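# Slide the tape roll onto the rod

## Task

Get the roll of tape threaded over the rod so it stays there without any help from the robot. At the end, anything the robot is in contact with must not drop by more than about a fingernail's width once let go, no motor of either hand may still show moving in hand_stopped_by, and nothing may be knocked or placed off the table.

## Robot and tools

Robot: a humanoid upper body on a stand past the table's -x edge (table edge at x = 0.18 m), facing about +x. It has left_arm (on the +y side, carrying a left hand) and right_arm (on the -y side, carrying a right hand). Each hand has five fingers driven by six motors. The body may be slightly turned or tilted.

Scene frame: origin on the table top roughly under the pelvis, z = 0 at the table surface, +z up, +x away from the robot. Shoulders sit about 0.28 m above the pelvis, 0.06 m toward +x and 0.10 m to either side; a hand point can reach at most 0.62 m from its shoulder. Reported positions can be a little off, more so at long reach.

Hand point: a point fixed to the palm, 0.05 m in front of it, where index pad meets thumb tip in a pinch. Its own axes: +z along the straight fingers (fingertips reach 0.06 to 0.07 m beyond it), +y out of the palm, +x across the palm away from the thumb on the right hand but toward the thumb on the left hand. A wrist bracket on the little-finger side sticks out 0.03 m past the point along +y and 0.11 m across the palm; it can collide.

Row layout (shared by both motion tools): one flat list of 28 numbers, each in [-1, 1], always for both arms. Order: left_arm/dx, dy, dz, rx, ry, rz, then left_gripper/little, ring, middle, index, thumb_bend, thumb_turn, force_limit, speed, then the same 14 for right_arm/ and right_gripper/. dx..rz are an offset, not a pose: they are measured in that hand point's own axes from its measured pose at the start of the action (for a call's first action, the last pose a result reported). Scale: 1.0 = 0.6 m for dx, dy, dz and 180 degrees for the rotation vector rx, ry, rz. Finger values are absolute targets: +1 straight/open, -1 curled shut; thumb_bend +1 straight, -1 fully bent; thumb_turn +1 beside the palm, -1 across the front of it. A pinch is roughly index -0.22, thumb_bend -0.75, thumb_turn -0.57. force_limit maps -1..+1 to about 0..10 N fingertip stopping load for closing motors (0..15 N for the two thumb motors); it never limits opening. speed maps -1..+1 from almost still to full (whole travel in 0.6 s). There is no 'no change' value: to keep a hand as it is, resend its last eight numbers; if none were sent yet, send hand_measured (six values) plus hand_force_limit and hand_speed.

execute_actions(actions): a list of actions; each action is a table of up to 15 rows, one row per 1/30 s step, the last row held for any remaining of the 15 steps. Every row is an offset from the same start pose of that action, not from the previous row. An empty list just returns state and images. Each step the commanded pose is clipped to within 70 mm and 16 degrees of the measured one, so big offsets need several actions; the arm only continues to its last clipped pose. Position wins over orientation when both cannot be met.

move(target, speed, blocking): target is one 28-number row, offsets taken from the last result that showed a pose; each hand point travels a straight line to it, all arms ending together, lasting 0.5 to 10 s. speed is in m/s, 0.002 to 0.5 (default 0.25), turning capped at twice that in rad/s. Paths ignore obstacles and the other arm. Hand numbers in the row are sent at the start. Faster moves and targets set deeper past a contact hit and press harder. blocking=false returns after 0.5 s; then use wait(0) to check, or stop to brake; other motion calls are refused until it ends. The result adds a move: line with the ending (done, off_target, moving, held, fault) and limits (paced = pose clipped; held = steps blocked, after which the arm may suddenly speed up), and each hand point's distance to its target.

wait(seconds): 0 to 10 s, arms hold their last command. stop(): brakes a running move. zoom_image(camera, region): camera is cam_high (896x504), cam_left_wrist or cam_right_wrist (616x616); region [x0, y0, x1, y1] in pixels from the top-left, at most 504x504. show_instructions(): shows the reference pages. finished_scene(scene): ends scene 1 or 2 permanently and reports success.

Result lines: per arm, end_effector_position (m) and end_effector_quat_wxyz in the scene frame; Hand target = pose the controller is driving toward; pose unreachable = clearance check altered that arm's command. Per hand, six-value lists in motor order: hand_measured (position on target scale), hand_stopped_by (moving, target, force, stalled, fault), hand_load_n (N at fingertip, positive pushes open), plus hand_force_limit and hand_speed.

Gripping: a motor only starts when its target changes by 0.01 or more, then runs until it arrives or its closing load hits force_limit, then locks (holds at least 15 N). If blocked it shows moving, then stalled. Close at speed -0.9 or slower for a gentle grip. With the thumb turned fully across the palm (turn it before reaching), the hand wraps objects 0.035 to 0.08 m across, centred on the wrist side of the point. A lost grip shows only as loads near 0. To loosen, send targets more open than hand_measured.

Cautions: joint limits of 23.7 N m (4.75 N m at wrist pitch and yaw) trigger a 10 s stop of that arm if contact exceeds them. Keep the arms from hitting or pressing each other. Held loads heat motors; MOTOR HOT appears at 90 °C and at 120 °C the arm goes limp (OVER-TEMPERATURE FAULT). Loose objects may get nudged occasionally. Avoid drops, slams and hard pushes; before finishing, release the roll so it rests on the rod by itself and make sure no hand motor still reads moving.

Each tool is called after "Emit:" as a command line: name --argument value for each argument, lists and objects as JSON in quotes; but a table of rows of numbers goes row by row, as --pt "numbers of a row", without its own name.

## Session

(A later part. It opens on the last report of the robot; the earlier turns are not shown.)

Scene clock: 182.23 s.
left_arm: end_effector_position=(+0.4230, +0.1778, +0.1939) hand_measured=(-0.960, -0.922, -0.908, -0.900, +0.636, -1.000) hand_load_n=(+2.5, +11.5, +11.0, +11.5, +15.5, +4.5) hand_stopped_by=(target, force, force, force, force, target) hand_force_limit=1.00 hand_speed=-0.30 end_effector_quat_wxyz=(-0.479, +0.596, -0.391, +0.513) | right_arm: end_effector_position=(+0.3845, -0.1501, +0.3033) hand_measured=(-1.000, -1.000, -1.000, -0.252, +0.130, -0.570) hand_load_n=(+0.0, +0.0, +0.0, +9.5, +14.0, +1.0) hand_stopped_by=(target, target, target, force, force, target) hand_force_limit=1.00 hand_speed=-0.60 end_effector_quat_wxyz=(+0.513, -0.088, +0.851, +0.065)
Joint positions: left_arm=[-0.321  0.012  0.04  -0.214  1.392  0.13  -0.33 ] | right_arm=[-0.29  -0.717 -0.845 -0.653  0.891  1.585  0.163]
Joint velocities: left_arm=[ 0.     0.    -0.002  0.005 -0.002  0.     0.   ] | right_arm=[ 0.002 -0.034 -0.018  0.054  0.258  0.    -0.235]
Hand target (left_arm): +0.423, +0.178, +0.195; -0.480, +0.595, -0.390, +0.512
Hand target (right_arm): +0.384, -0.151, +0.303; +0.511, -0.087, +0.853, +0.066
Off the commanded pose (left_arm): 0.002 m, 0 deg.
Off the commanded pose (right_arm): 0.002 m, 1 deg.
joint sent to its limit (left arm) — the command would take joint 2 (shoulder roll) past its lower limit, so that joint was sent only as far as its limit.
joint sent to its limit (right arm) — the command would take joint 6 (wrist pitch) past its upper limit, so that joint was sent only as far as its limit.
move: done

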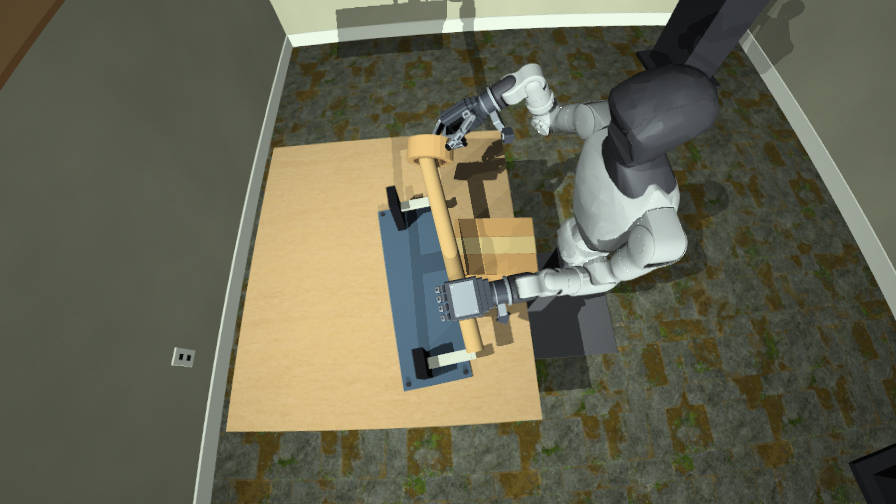

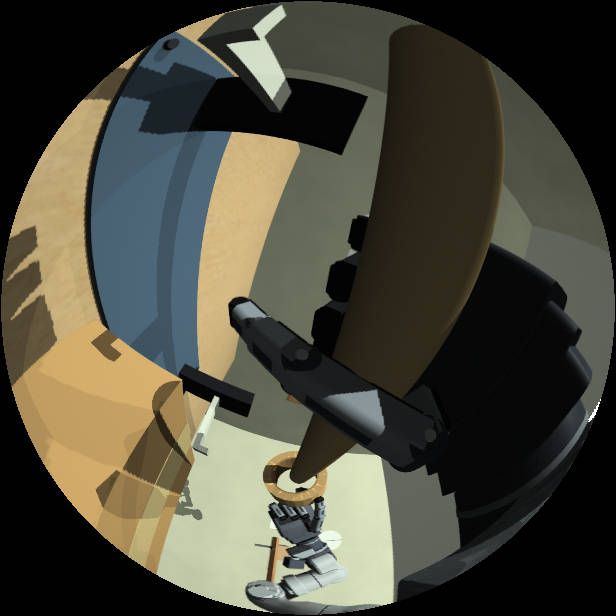

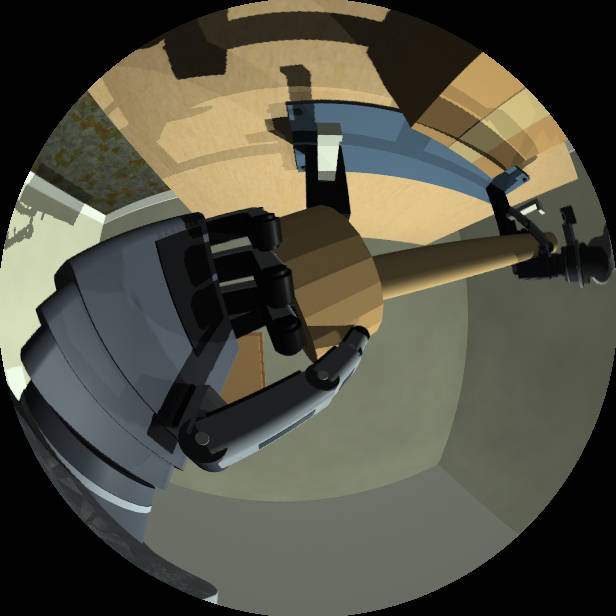

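Emit:
move --target '[0.005,-0.01,0,0,0,0,-0.96,-0.96,-0.96,-0.96,-0.91,-1,1,-0.3,0.005,0.02,0.008,0,0,0,-1,-1,-1,-0.42,-0.87,-0.57,1,-0.6]' --speed 0.03

Emit:
move --target '[0,0,0,0,0,0,-0.96,-0.96,-0.96,-0.96,-0.91,-1,1,-0.3,0,0,0,0,0,0,-1,-1,-1,0.3,0.7,-0.57,1,-0.6]'

Emit:
move --target '[0,0,0,0,0,0,-0.96,-0.96,-0.96,-0.96,-0.91,-1,1,-0.3,0,-0.06,-0.06,0,0,0,-1,-1,-1,0.3,0.7,-0.57,1,-0.6]' --speed 0.05

Scene clock: 190.50 s.
left_arm: end_effector_position=(+0.4230, +0.1763, +0.1988) hand_measured=(-0.960, -0.922, -0.908, -0.900, +0.636, -1.000) hand_load_n=(+2.5, +11.5, +11.0, +11.5, +15.5, +4.5) hand_stopped_by=(target, force, force, force, force, target) hand_force_limit=1.00 hand_speed=-0.30 end_effector_quat_wxyz=(-0.477, +0.597, -0.391, +0.513) | right_arm: end_effector_position=(+0.3853, -0.1389, +0.2990) hand_measured=(-1.000, -1.000, -1.000, -0.252, +0.130, -0.570) hand_load_n=(+0.0, +0.0, +0.0, +9.5, +13.5, +1.0) hand_stopped_by=(target, target, target, force, force, target) hand_force_limit=1.00 hand_speed=-0.60 end_effector_quat_wxyz=(+0.515, -0.085, +0.850, +0.065)
Joint positions: left_arm=[-0.329  0.012  0.034 -0.235  1.395  0.143 -0.361] | right_arm=[-0.299 -0.677 -0.824 -0.673  1.008  1.585  0.006]
Joint velocities: left_arm=[-0.009  0.002 -0.025 -0.005 -0.009  0.     0.   ] | right_arm=[-0.012  0.003  0.002  0.     0.092  0.    -0.085]
Hand target (left_arm): +0.423, +0.176, +0.200; -0.478, +0.596, -0.391, +0.513
Hand target (right_arm): +0.385, -0.138, +0.299; +0.514, -0.086, +0.851, +0.067
Off the commanded pose (left_arm): 0.002 m, 0 deg.
Off the commanded pose (right_arm): 0.001 m, 0 deg.
joint sent to its limit (left arm) — the command would take joint 2 (shoulder roll) past its lower limit, so that joint was sent only as far as its limit.
joint sent to its limit (right arm) — the command would take joint 6 (wrist pitch) past its upper limit, so that joint was sent only as far as its limit.
move: done

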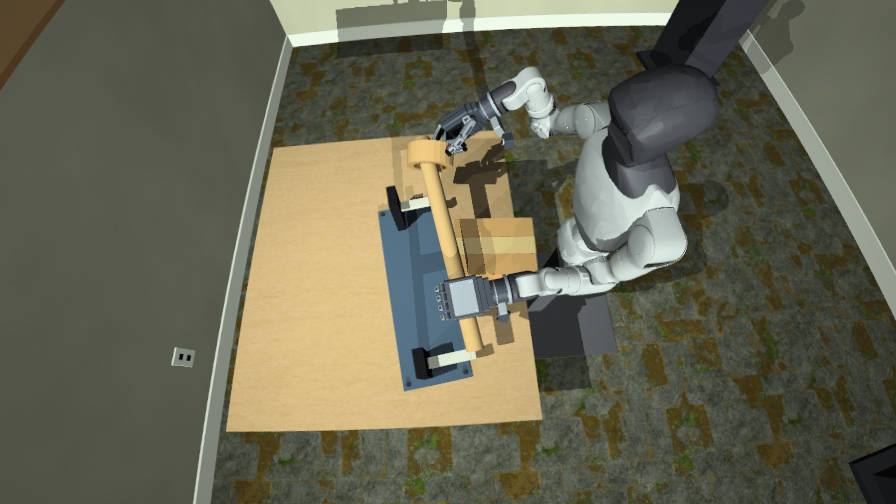

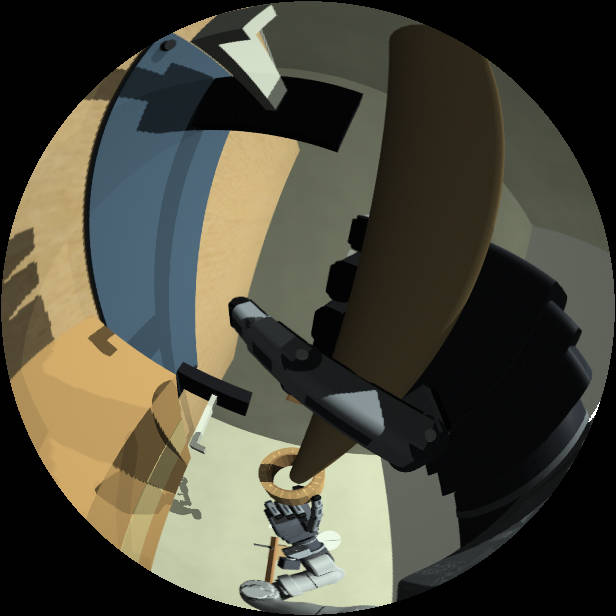

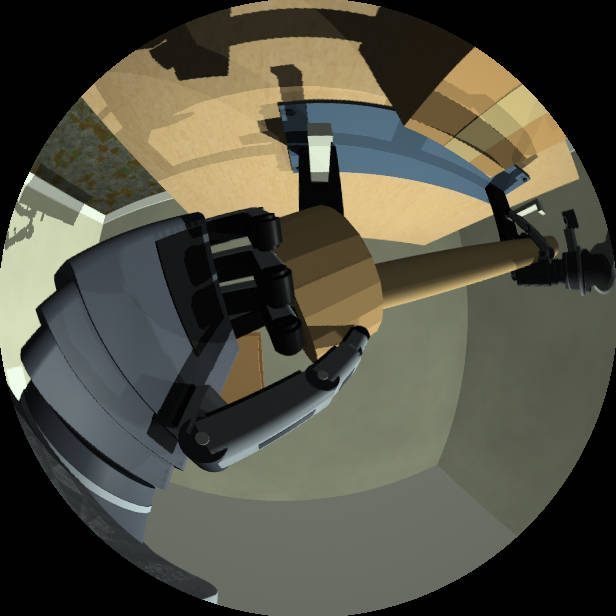

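Scene clock: 192.17 s.
left_arm: end_effector_position=(+0.4216, +0.1798, +0.1907) hand_measured=(-0.960, -0.922, -0.906, -0.900, +0.636, -1.000) hand_load_n=(+0.0, +10.0, +13.0, +18.5, +9.0, +11.0) hand_stopped_by=(target, force, force, force, force, target) hand_force_limit=1.00 hand_speed=-0.30 end_effector_quat_wxyz=(-0.480, +0.601, -0.399, +0.499) | right_arm: end_effector_position=(+0.3796, -0.1265, +0.3014) hand_measured=(-1.000, -1.000, -1.000, +0.298, +0.700, -0.570) hand_load_n=(+0.0, +0.0, +0.0, -4.5, +0.0, +0.0) hand_stopped_by=(target, target, target, target, target, target) hand_force_limit=1.00 hand_speed=-0.60 end_effector_quat_wxyz=(+0.514, -0.102, +0.847, +0.086)
Joint positions: left_arm=[-0.325  0.014  0.033 -0.223  1.417  0.147 -0.368] | right_arm=[-0.3   -0.676 -0.82  -0.68   1.044  1.583  0.022]
Joint velocities: left_arm=[ 0.005  0.009  0.012 -0.005 -0.002  0.     0.   ] | right_arm=[ 0.003 -0.011 -0.006  0.    -0.002  0.     0.   ]
Hand target (left_arm): +0.423, +0.176, +0.199; -0.477, +0.597, -0.391, +0.513
Hand target (right_arm): +0.385, -0.139, +0.299; +0.515, -0.085, +0.851, +0.065
Off the commanded pose (left_arm): 0.009 m, 2 deg.
Off the commanded pose (right_arm): 0.014 m, 3 deg.
joint sent to its limit (left arm) — the command would take joint 2 (shoulder roll) past its lower limit, so that joint was sent only as far as its limit.
move: off_target (left_arm, right_arm)

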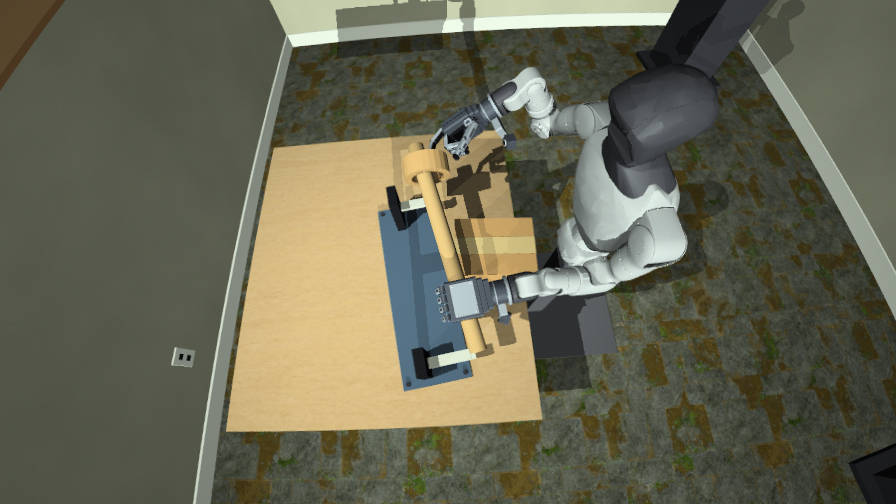

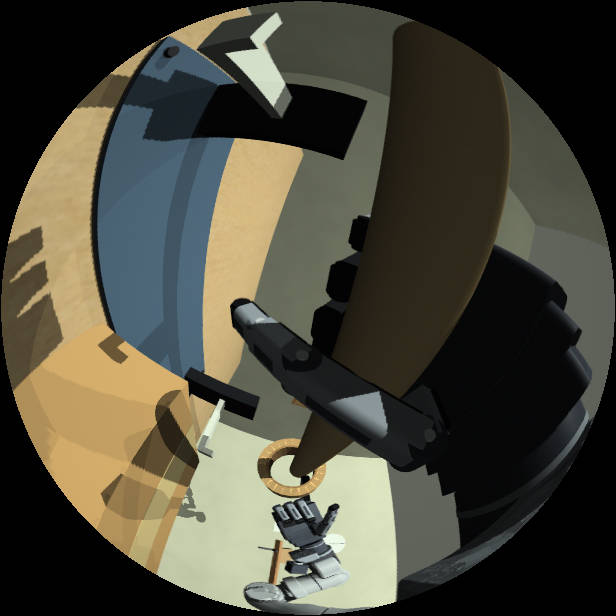

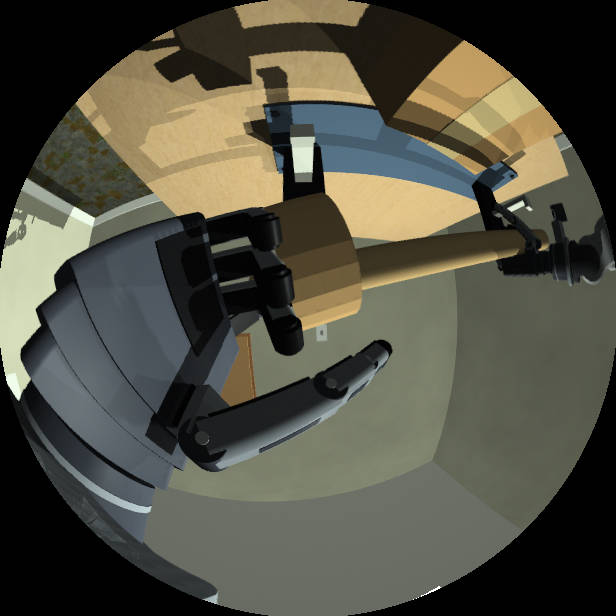

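Scene clock: 193.50 s.
left_arm: end_effector_position=(+0.4215, +0.1740, +0.1901) hand_measured=(-0.960, -0.922, -0.906, -0.900, +0.636, -1.000) hand_load_n=(+0.5, +12.0, +12.5, +16.0, +10.0, +8.0) hand_stopped_by=(target, force, force, force, force, target) hand_force_limit=1.00 hand_speed=-0.30 end_effector_quat_wxyz=(-0.476, +0.596, -0.407, +0.503) | right_arm: end_effector_position=(+0.3574, -0.1683, +0.3199) hand_measured=(-1.000, -1.000, -1.000, +0.300, +0.700, -0.570) hand_load_n=(+0.0, +0.0, +0.0, +1.5, +0.0, +0.0) hand_stopped_by=(target, target, target, target, target, target) hand_force_limit=1.00 hand_speed=-0.60 end_effector_quat_wxyz=(+0.518, -0.106, +0.845, +0.083)
Joint positions: left_arm=[-0.323  0.011  0.029 -0.222  1.418  0.129 -0.369] | right_arm=[-0.063 -0.848 -1.008 -0.608  1.044  1.453  0.282]
Joint velocities: left_arm=[-0.005 -0.006 -0.008  0.003 -0.008  0.     0.   ] | right_arm=[ 0.008  0.     0.012 -0.008  0.005 -0.005  0.   ]
Hand target (left_arm): +0.422, +0.180, +0.191; -0.480, +0.601, -0.399, +0.499
Hand target (right_arm): +0.357, -0.170, +0.319; +0.515, -0.104, +0.847, +0.082
Off the commanded pose (left_arm): 0.006 m, 1 deg.
Off the commanded pose (right_arm): 0.004 m, 1 deg.
joint sent to its limit (left arm) — the command would take joint 2 (shoulder roll) past its lower limit, so that joint was sent only as far as its limit.
move: off_target (left_arm, right_arm)

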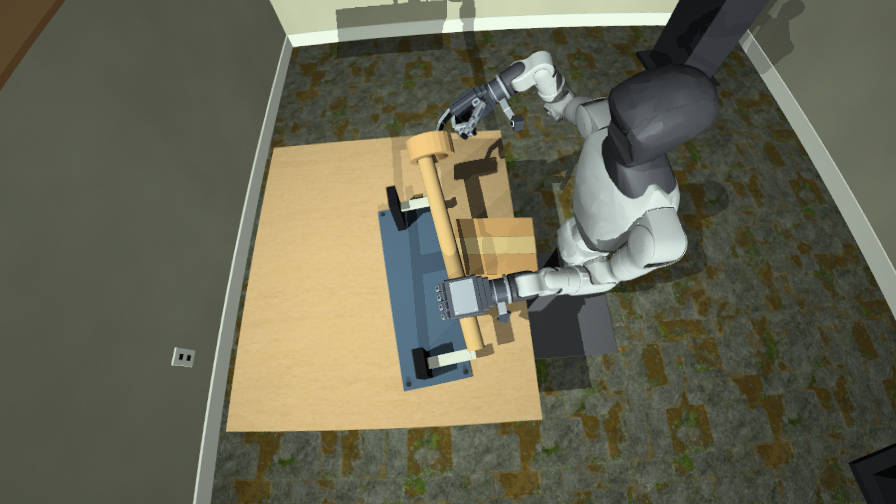

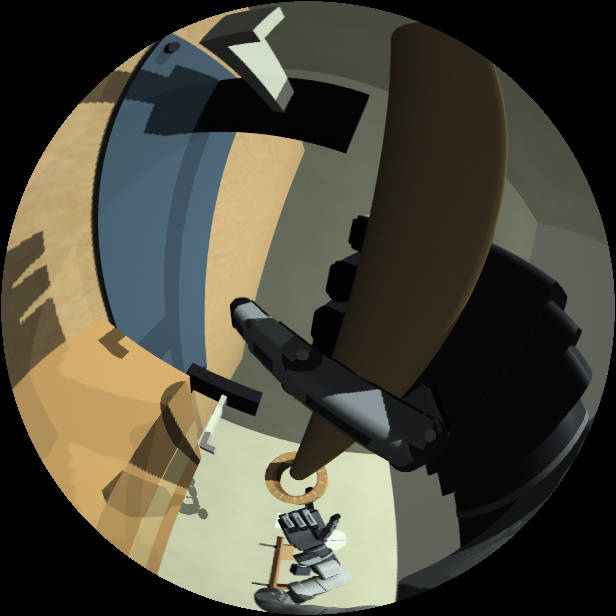

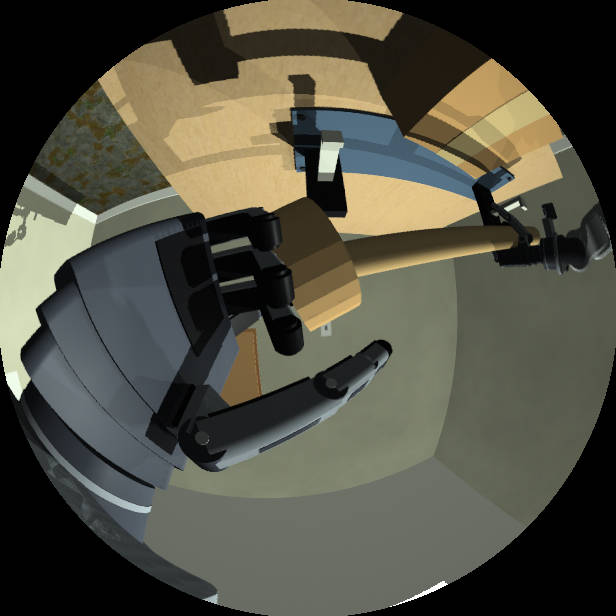

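Emit:
move --target '[0,-0.005,0,0,0,-0.03,-0.96,-0.96,-0.96,-0.96,-0.91,-1,1,-0.3,0,0,0,0,0,0,-1,-1,-1,1,0.7,-0.57,1,-0.3]' --speed 0.05

Emit:
zoom_image --camera "cam_high" --region '[360,60,520,200]'

Scene clock: 199.90 s.
left_arm: end_effector_position=(+0.4180, +0.1778, +0.1813) hand_measured=(-0.960, -0.922, -0.906, -0.900, +0.636, -1.000) hand_load_n=(+0.5, +12.0, +13.0, +16.0, +10.0, +8.0) hand_stopped_by=(target, force, force, force, force, target) hand_force_limit=1.00 hand_speed=-0.30 end_effector_quat_wxyz=(-0.453, +0.619, -0.392, +0.508) | right_arm: end_effector_position=(+0.3578, -0.1686, +0.3215) hand_measured=(-1.000, -1.000, -1.000, +1.000, +0.700, -0.570) hand_load_n=(+0.0, +0.0, +0.0, +0.0, +0.0, +0.0) hand_stopped_by=(target, target, target, target, target, target) hand_force_limit=1.00 hand_speed=-0.30 end_effector_quat_wxyz=(+0.521, -0.106, +0.843, +0.083)
Joint positions: left_arm=[-0.309  0.019  0.05  -0.212  1.346  0.137 -0.374] | right_arm=[-0.064 -0.848 -1.011 -0.608  1.044  1.45   0.282]
Joint velocities: left_arm=[-0.003  0.005  0.018 -0.002 -0.005  0.002  0.   ] | right_arm=[-0.011 -0.003  0.003  0.002 -0.017  0.     0.   ]
Hand target (left_arm): +0.421, +0.175, +0.193; -0.451, +0.616, -0.378, +0.524
Hand target (right_arm): +0.357, -0.168, +0.320; +0.518, -0.106, +0.845, +0.083
Off the commanded pose (left_arm): 0.013 m, 3 deg.
Off the commanded pose (right_arm): 0.002 m, 0 deg.
joint sent to its limit (left arm) — the command would take joint 2 (shoulder roll) past its lower limit, so that joint was sent only as far as its limit.
move: off_target (left_arm)

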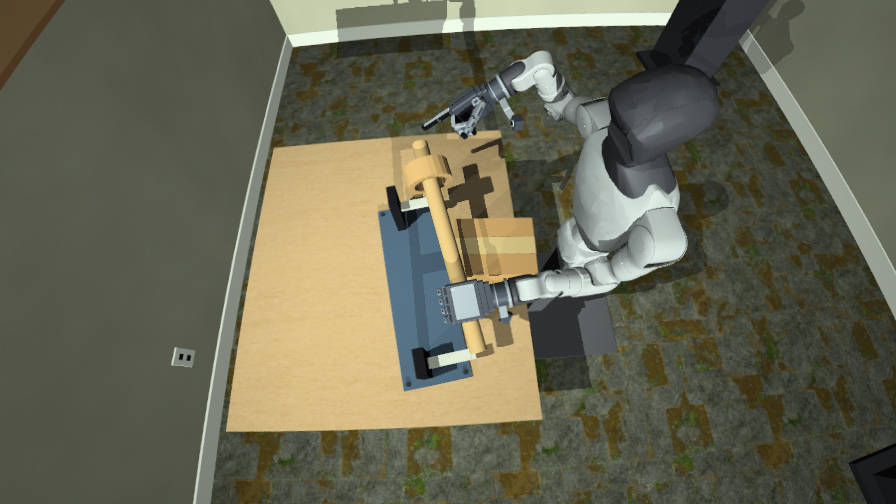

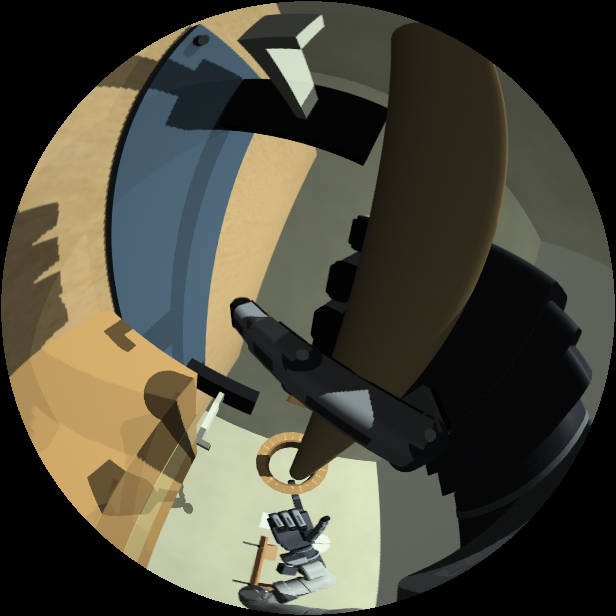

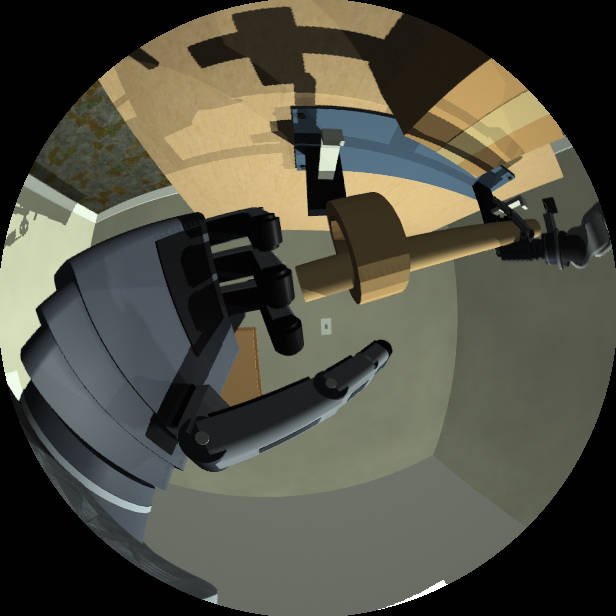

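Region (360, 60, 520, 200) of cam_high's 896x504 image, scaled by 3.150, with more detail than that image has; it fills the top 441 rows of this view, and the rest is white.

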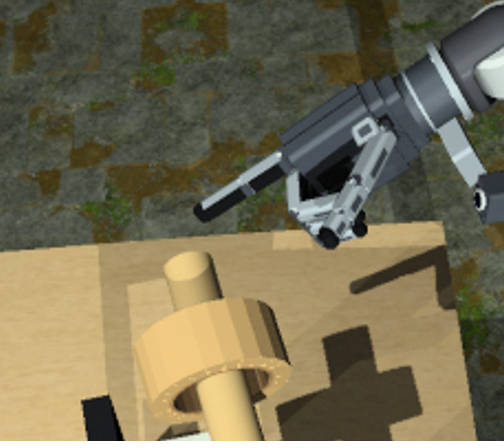

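Emit:
move --target '[-0.02,-0.03,0,0,0,-0.08,-0.96,-0.96,-0.96,-0.96,-0.91,-1,1,-0.3,0,-0.2,-0.1,0,0,0,-1,-1,-1,1,0.7,-0.57,1,-0.3]' --speed 0.1

Emit:
move --target '[-0.02,-0.015,0.02,0,0,-0.06,-0.96,-0.96,-0.96,-0.96,-0.91,-1,1,-0.3,0,0,0,0,0,0,-1,-1,-1,1,0.7,-0.57,1,-0.3]' --speed 0.08

Scene clock: 206.27 s.
left_arm: end_effector_position=(+0.4148, +0.1960, +0.1871) hand_measured=(-0.960, -0.922, -0.906, -0.900, +0.636, -1.000) hand_load_n=(+0.5, +12.0, +13.0, +16.0, +10.0, +8.5) hand_stopped_by=(target, force, force, force, force, target) hand_force_limit=1.00 hand_speed=-0.30 end_effector_quat_wxyz=(-0.384, +0.672, -0.316, +0.549) | right_arm: end_effector_position=(+0.3331, -0.2995, +0.3505) hand_measured=(-1.000, -1.000, -1.000, +1.000, +0.700, -0.570) hand_load_n=(+0.0, +0.0, +0.0, +0.0, +0.0, +0.0) hand_stopped_by=(target, target, target, target, target, target) hand_force_limit=1.00 hand_speed=-0.30 end_effector_quat_wxyz=(+0.524, -0.110, +0.841, +0.076)
Joint positions: left_arm=[-0.317  0.016  0.2   -0.206  1.107  0.111 -0.42 ] | right_arm=[ 0.381 -1.168 -1.162  0.151  0.721  0.807  1.044]
Joint velocities: left_arm=[ 0.011  0.011 -0.006 -0.005 -0.014  0.     0.   ] | right_arm=[-0.005 -0.002  0.     0.     0.009 -0.001  0.   ]
Hand target (left_arm): +0.417, +0.195, +0.194; -0.385, +0.666, -0.311, +0.558
Hand target (right_arm): +0.333, -0.300, +0.349; +0.522, -0.111, +0.842, +0.075
Off the commanded pose (left_arm): 0.009 m, 2 deg.
Off the commanded pose (right_arm): 0.008 m, 1 deg.
move: off_target (left_arm, right_arm)

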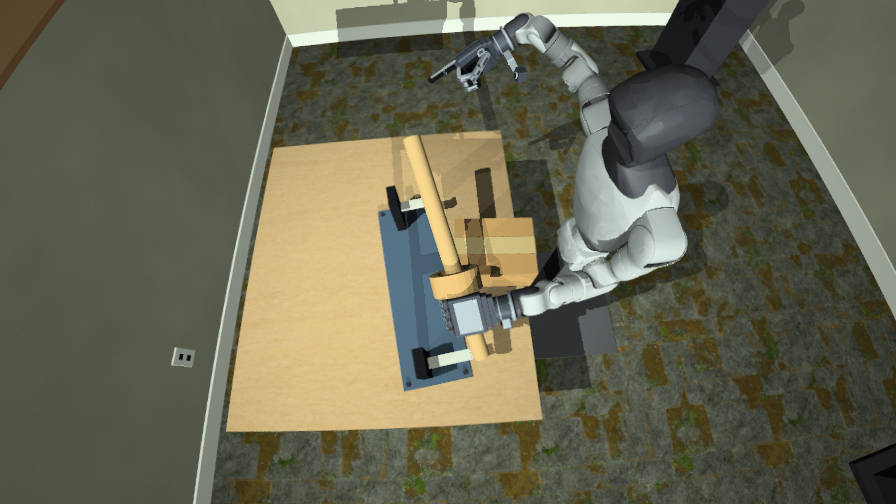

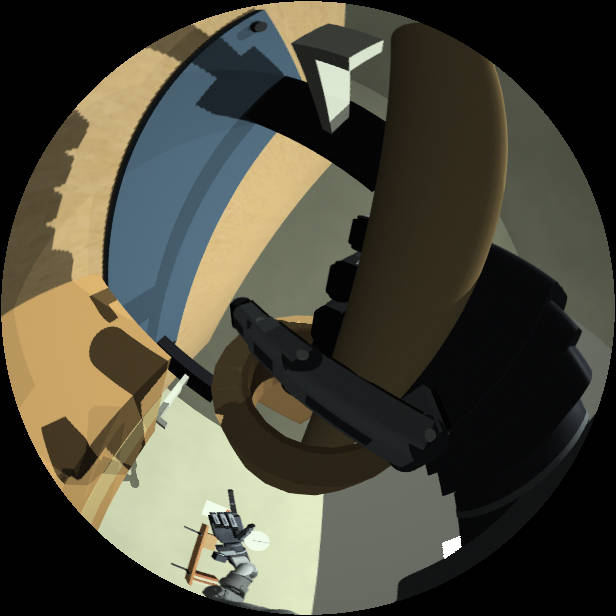

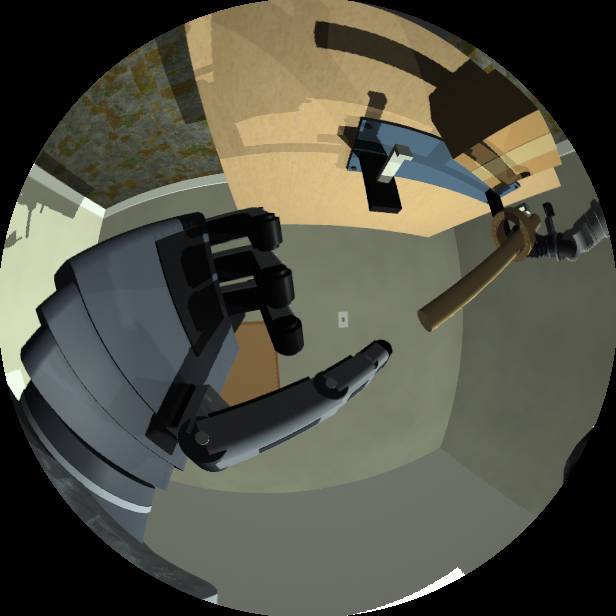

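Scene clock: 207.77 s.
left_arm: end_effector_position=(+0.4195, +0.2284, +0.1847) hand_measured=(-0.960, -0.922, -0.906, -0.898, +0.636, -1.000) hand_load_n=(+0.0, +8.5, +13.0, +20.0, +8.0, +13.0) hand_stopped_by=(target, force, force, force, force, target) hand_force_limit=1.00 hand_speed=-0.30 end_effector_quat_wxyz=(-0.358, +0.700, -0.256, +0.563) | right_arm: end_effector_position=(+0.3331, -0.2995, +0.3505) hand_measured=(-1.000, -1.000, -1.000, +1.000, +0.700, -0.570) hand_load_n=(+0.0, +0.0, +0.0, +0.0, +0.0, +0.0) hand_stopped_by=(target, target, target, target, target, target) hand_force_limit=1.00 hand_speed=-0.30 end_effector_quat_wxyz=(+0.524, -0.109, +0.841, +0.076)
Joint positions: left_arm=[-0.368  0.035  0.349 -0.098  0.973  0.061 -0.414] | right_arm=[ 0.381 -1.168 -1.162  0.151  0.721  0.807  1.044]
Joint velocities: left_arm=[-0.005  0.002  0.012  0.003 -0.017 -0.019  0.   ] | right_arm=[ 0.002  0.003 -0.003  0.003  0.002  0.     0.   ]
Hand target (left_arm): +0.424, +0.213, +0.187; -0.331, +0.701, -0.250, +0.580
Hand target (right_arm): +0.333, -0.299, +0.351; +0.524, -0.110, +0.841, +0.076
Off the commanded pose (left_arm): 0.017 m, 4 deg.
Off the commanded pose (right_arm): 0.000 m, 0 deg.
move: off_target (left_arm)

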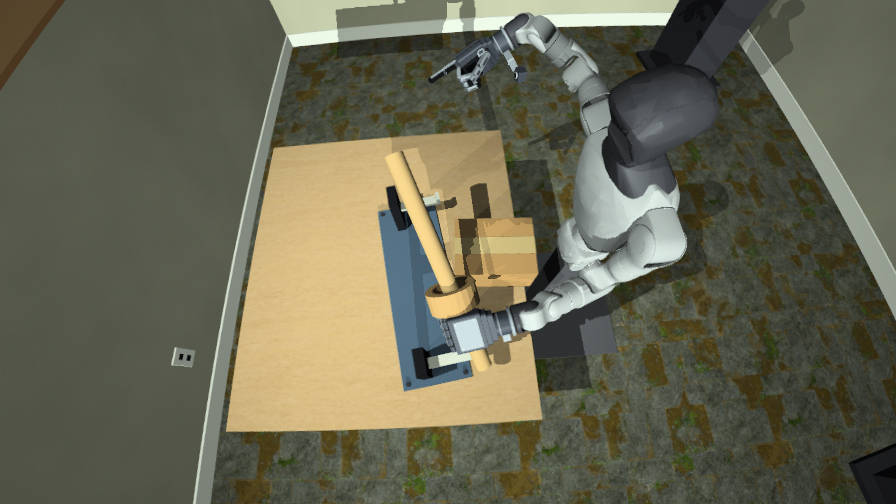

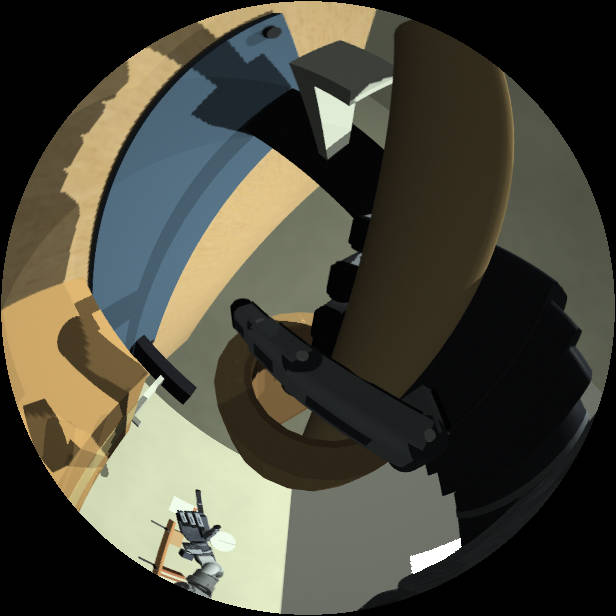

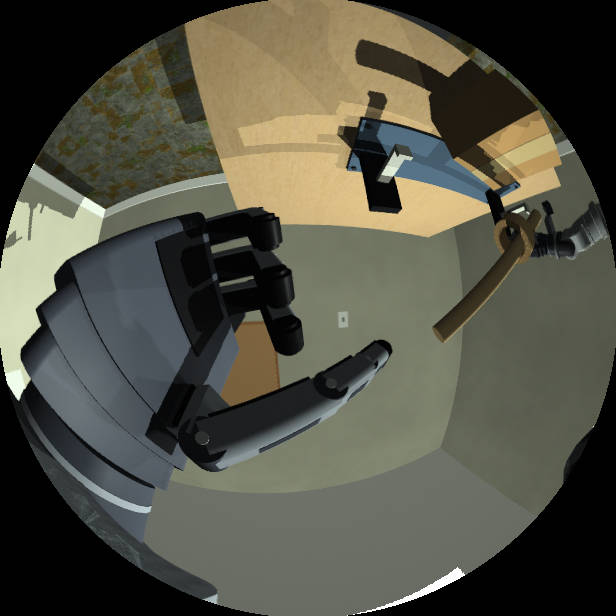

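Emit:
move --target '[0.045,-0.02,0.035,0.03,0.023,0.2,-0.96,-0.96,-0.96,-0.96,-0.91,-1,1,-0.3,0,0,0,0,0,0,-1,-1,-1,1,0.7,-0.57,1,-0.3]' --speed 0.12

Scene clock: 215.53 s.
left_arm: end_effector_position=(+0.4438, +0.2152, +0.2027) hand_measured=(-0.960, -0.922, -0.906, -0.898, +0.636, -1.000) hand_load_n=(+0.0, +10.0, +13.0, +18.5, +8.5, +11.5) hand_stopped_by=(target, force, force, force, force, target) hand_force_limit=1.00 hand_speed=-0.30 end_effector_quat_wxyz=(+0.528, -0.552, +0.448, -0.465) | right_arm: end_effector_position=(+0.3331, -0.2995, +0.3505) hand_measured=(-1.000, -1.000, -1.000, +1.000, +0.700, -0.570) hand_load_n=(+0.0, +0.0, +0.0, +0.0, +0.0, +0.0) hand_stopped_by=(target, target, target, target, target, target) hand_force_limit=1.00 hand_speed=-0.30 end_effector_quat_wxyz=(+0.524, -0.109, +0.841, +0.076)
Joint positions: left_arm=[-0.459  0.148  0.11  -0.093  1.45   0.039 -0.369] | right_arm=[ 0.381 -1.168 -1.162  0.151  0.721  0.807  1.044]
Joint velocities: left_arm=[0.003 0.003 0.    0.009 0.    0.    0.   ] | right_arm=[-0.008 -0.011 -0.015 -0.005 -0.008  0.     0.   ]
Hand target (left_arm): +0.447, +0.214, +0.213; +0.536, -0.542, +0.443, -0.472
Hand target (right_arm): +0.333, -0.299, +0.351; +0.524, -0.109, +0.841, +0.076
Off the commanded pose (left_arm): 0.007 m, 1 deg.
Off the commanded pose (right_arm): 0.000 m, 0 deg.
move: off_target (left_arm)

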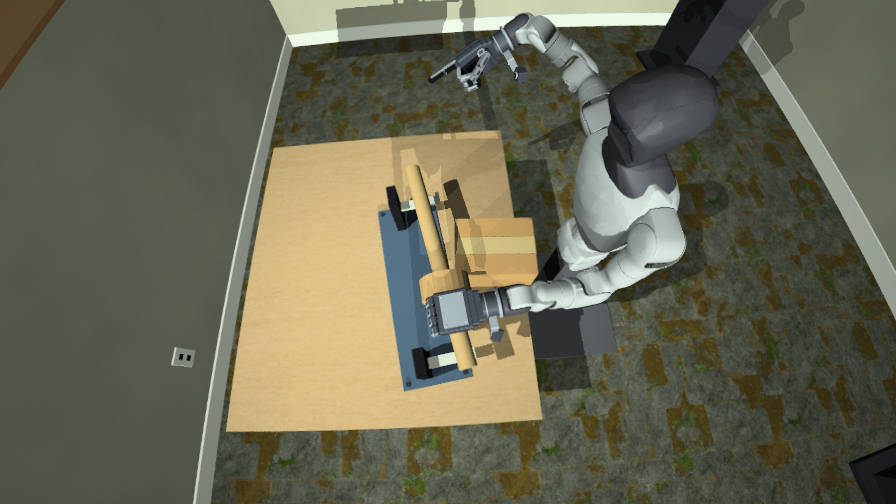

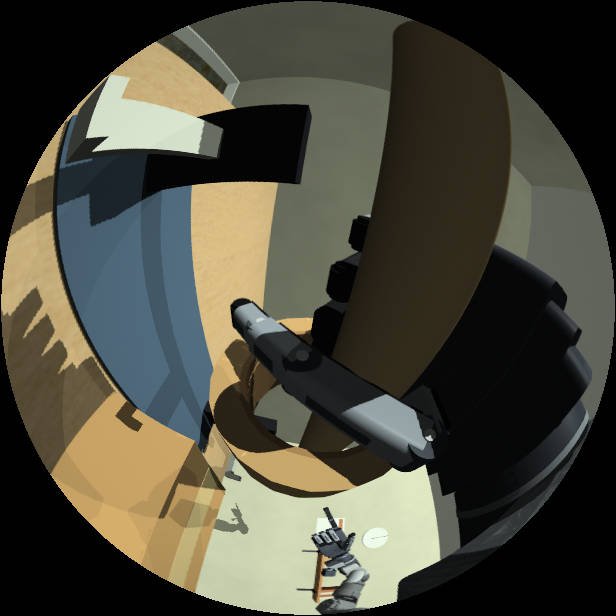

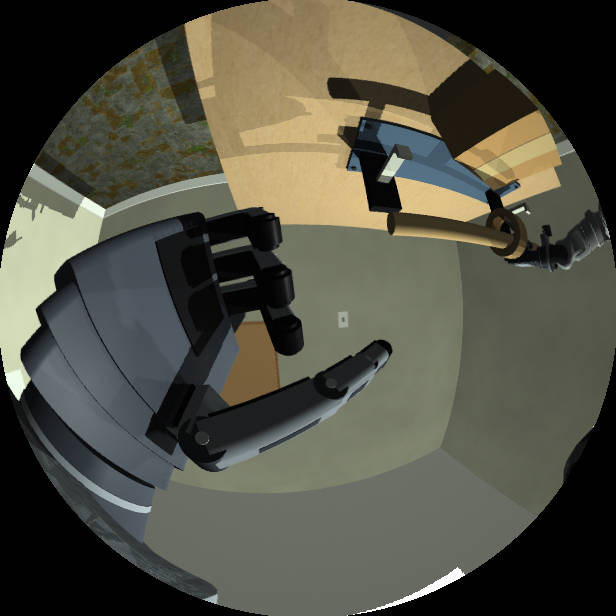

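Emit:
move --target '[0,0.095,-0.008,0,0,-0.012,-0.96,-0.96,-0.96,-0.96,-0.91,-1,1,-0.3,0,0,0,0,0,0,-1,-1,-1,1,0.7,-0.57,1,-0.3]' --speed 0.05

Emit:
zoom_image --camera "cam_high" --region '[340,160,560,400]'

Scene clock: 220.43 s.
left_arm: end_effector_position=(+0.4323, +0.2174, +0.1353) hand_measured=(-0.960, -0.922, -0.906, -0.898, +0.636, -1.000) hand_load_n=(+0.0, +10.0, +13.0, +18.5, +8.5, +11.5) hand_stopped_by=(target, force, force, force, force, target) hand_force_limit=1.00 hand_speed=-0.30 end_effector_quat_wxyz=(-0.519, +0.566, -0.447, +0.459) | right_arm: end_effector_position=(+0.3331, -0.2995, +0.3505) hand_measured=(-1.000, -1.000, -1.000, +1.000, +0.700, -0.570) hand_load_n=(+0.0, +0.0, +0.0, +0.0, +0.0, +0.0) hand_stopped_by=(target, target, target, target, target, target) hand_force_limit=1.00 hand_speed=-0.30 end_effector_quat_wxyz=(+0.524, -0.109, +0.841, +0.076)
Joint positions: left_arm=[-0.365  0.123  0.109  0.123  1.446  0.004 -0.093] | right_arm=[ 0.381 -1.168 -1.162  0.151  0.721  0.807  1.044]
Joint velocities: left_arm=[ 0.     0.    -0.011 -0.002  0.     0.     0.   ] | right_arm=[ 0.005  0.002  0.003 -0.006  0.003  0.     0.   ]
Hand target (left_arm): +0.436, +0.216, +0.145; -0.523, +0.560, -0.438, +0.470
Hand target (right_arm): +0.333, -0.299, +0.351; +0.524, -0.109, +0.841, +0.076
Off the commanded pose (left_arm): 0.014 m, 2 deg.
Off the commanded pose (right_arm): 0.000 m, 0 deg.
move: off_target (left_arm)

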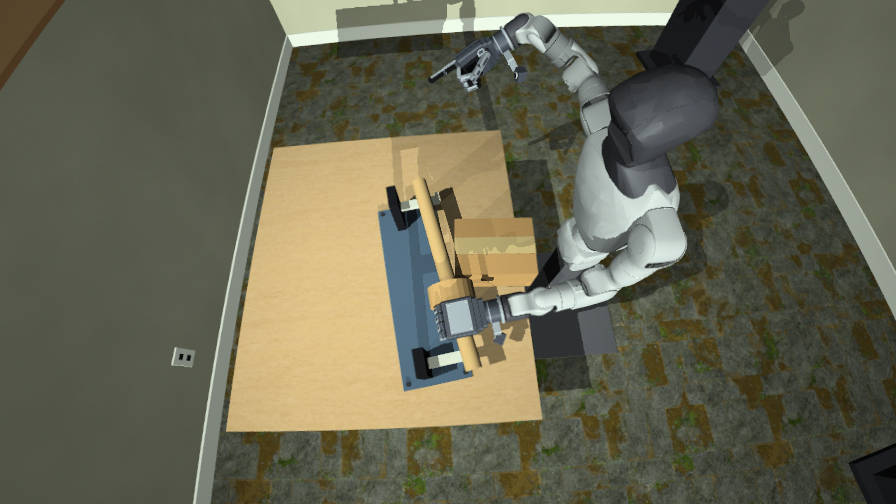

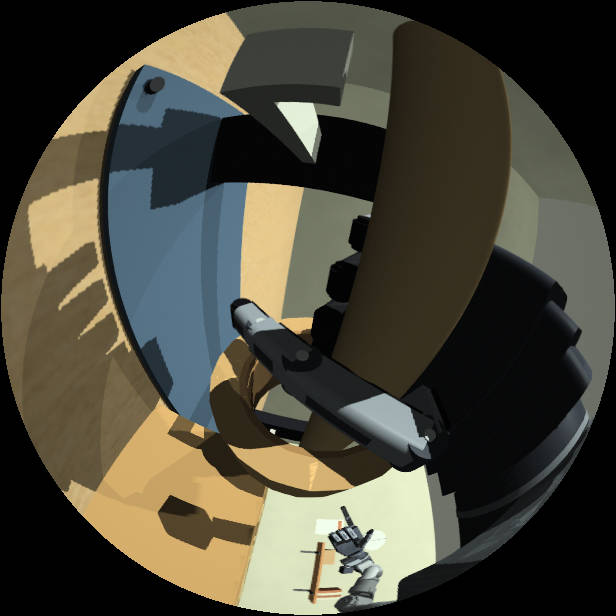

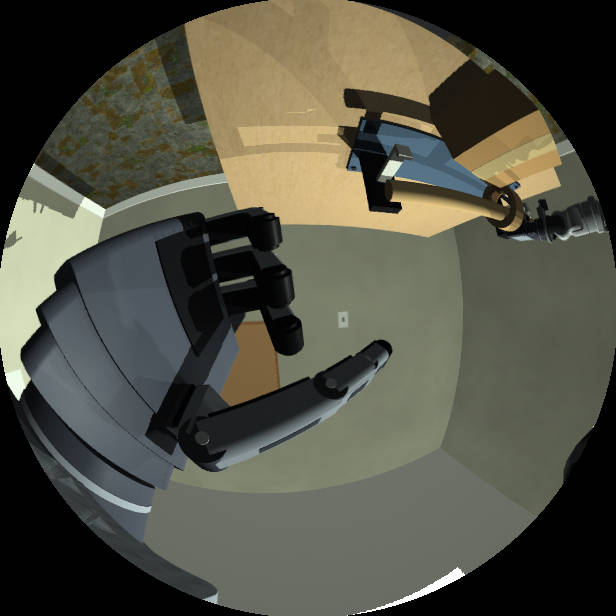

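Region (340, 160, 560, 400) of cam_high's 896x504 image, scaled by 2.100, with more detail than that image has; it fills the left 462 columns of this view, and the rest is white.

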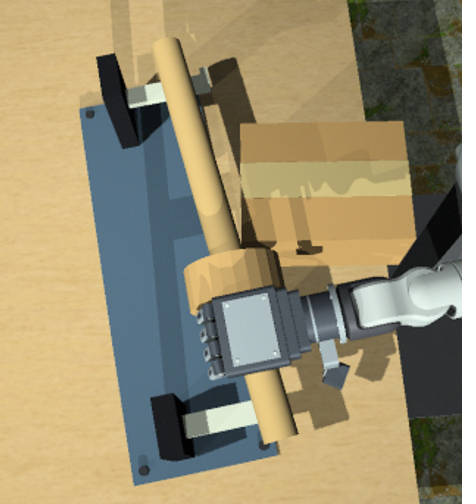

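Emit:
move --target '[0,-0.025,0.05,0,0.022,-0.012,-0.96,-0.96,-0.96,-0.96,-0.91,-1,1,-0.3,0,0,0,0,0,0,-1,-1,-1,1,0.7,-0.57,1,-0.3]' --speed 0.05

Emit:
zoom_image --camera "cam_high" --region '[340,160,560,400]'

Scene clock: 225.47 s.
left_arm: end_effector_position=(+0.4600, +0.2215, +0.1389) hand_measured=(-0.960, -0.922, -0.906, -0.898, +0.636, -1.000) hand_load_n=(+0.0, +10.0, +13.0, +18.5, +8.5, +11.5) hand_stopped_by=(target, force, force, force, force, target) hand_force_limit=1.00 hand_speed=-0.30 end_effector_quat_wxyz=(-0.488, +0.566, -0.460, +0.480) | right_arm: end_effector_position=(+0.3331, -0.2995, +0.3505) hand_measured=(-1.000, -1.000, -1.000, +1.000, +0.700, -0.570) hand_load_n=(+0.0, +0.0, +0.0, +0.0, +0.0, +0.0) hand_stopped_by=(target, target, target, target, target, target) hand_force_limit=1.00 hand_speed=-0.30 end_effector_quat_wxyz=(+0.524, -0.109, +0.841, +0.076)
Joint positions: left_arm=[-0.535  0.203  0.157  0.345  1.358 -0.105 -0.085] | right_arm=[ 0.381 -1.168 -1.162  0.151  0.721  0.807  1.044]
Joint velocities: left_arm=[-0.003 -0.021  0.006  0.006  0.008 -0.004  0.   ] | right_arm=[ 0.014  0.003 -0.002 -0.008  0.005  0.     0.   ]
Hand target (left_arm): +0.464, +0.221, +0.149; -0.493, +0.560, -0.451, +0.490
Hand target (right_arm): +0.333, -0.299, +0.351; +0.524, -0.109, +0.841, +0.076
Off the commanded pose (left_arm): 0.011 m, 2 deg.
Off the commanded pose (right_arm): 0.000 m, 0 deg.
move: off_target (left_arm)

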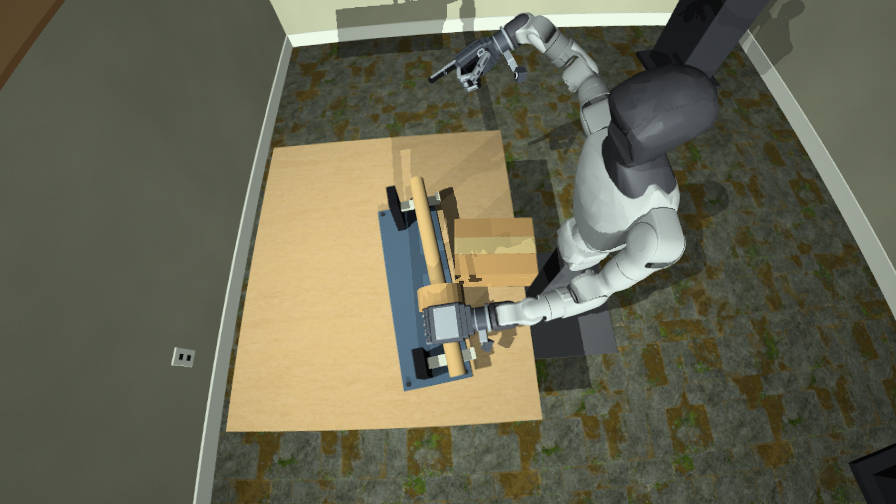

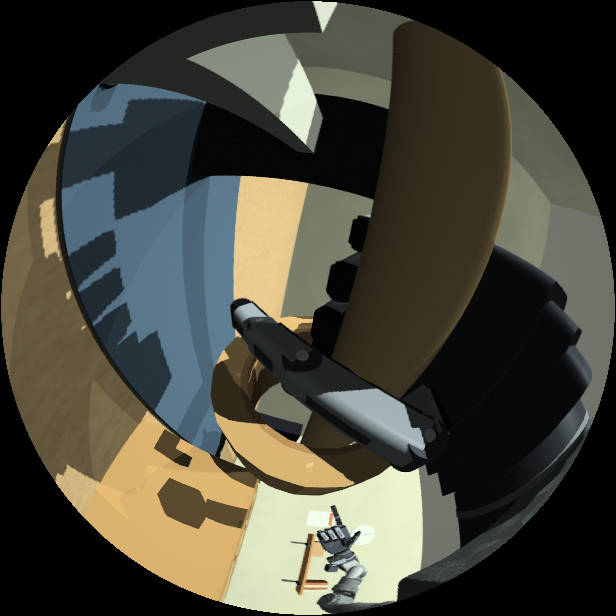

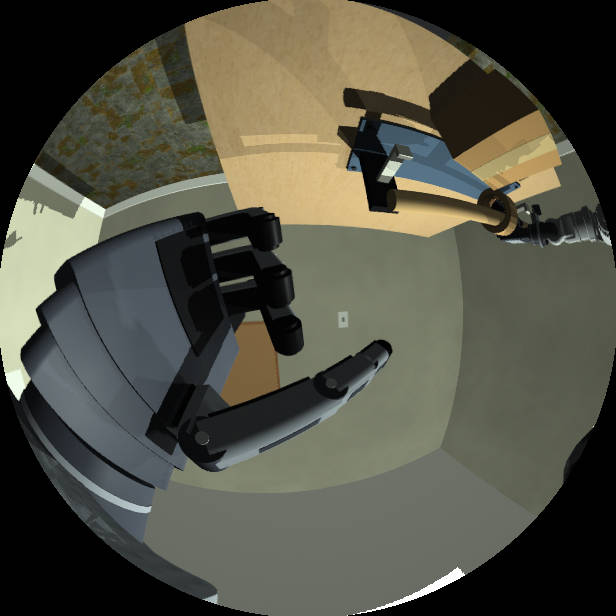

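Region (340, 160, 560, 400) of cam_high's 896x504 image, scaled by 2.100, with more detail than that image has; it fills the left 462 columns of this view, and the rest is white.

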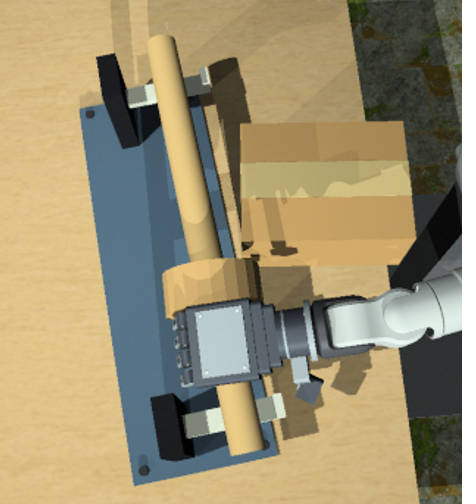

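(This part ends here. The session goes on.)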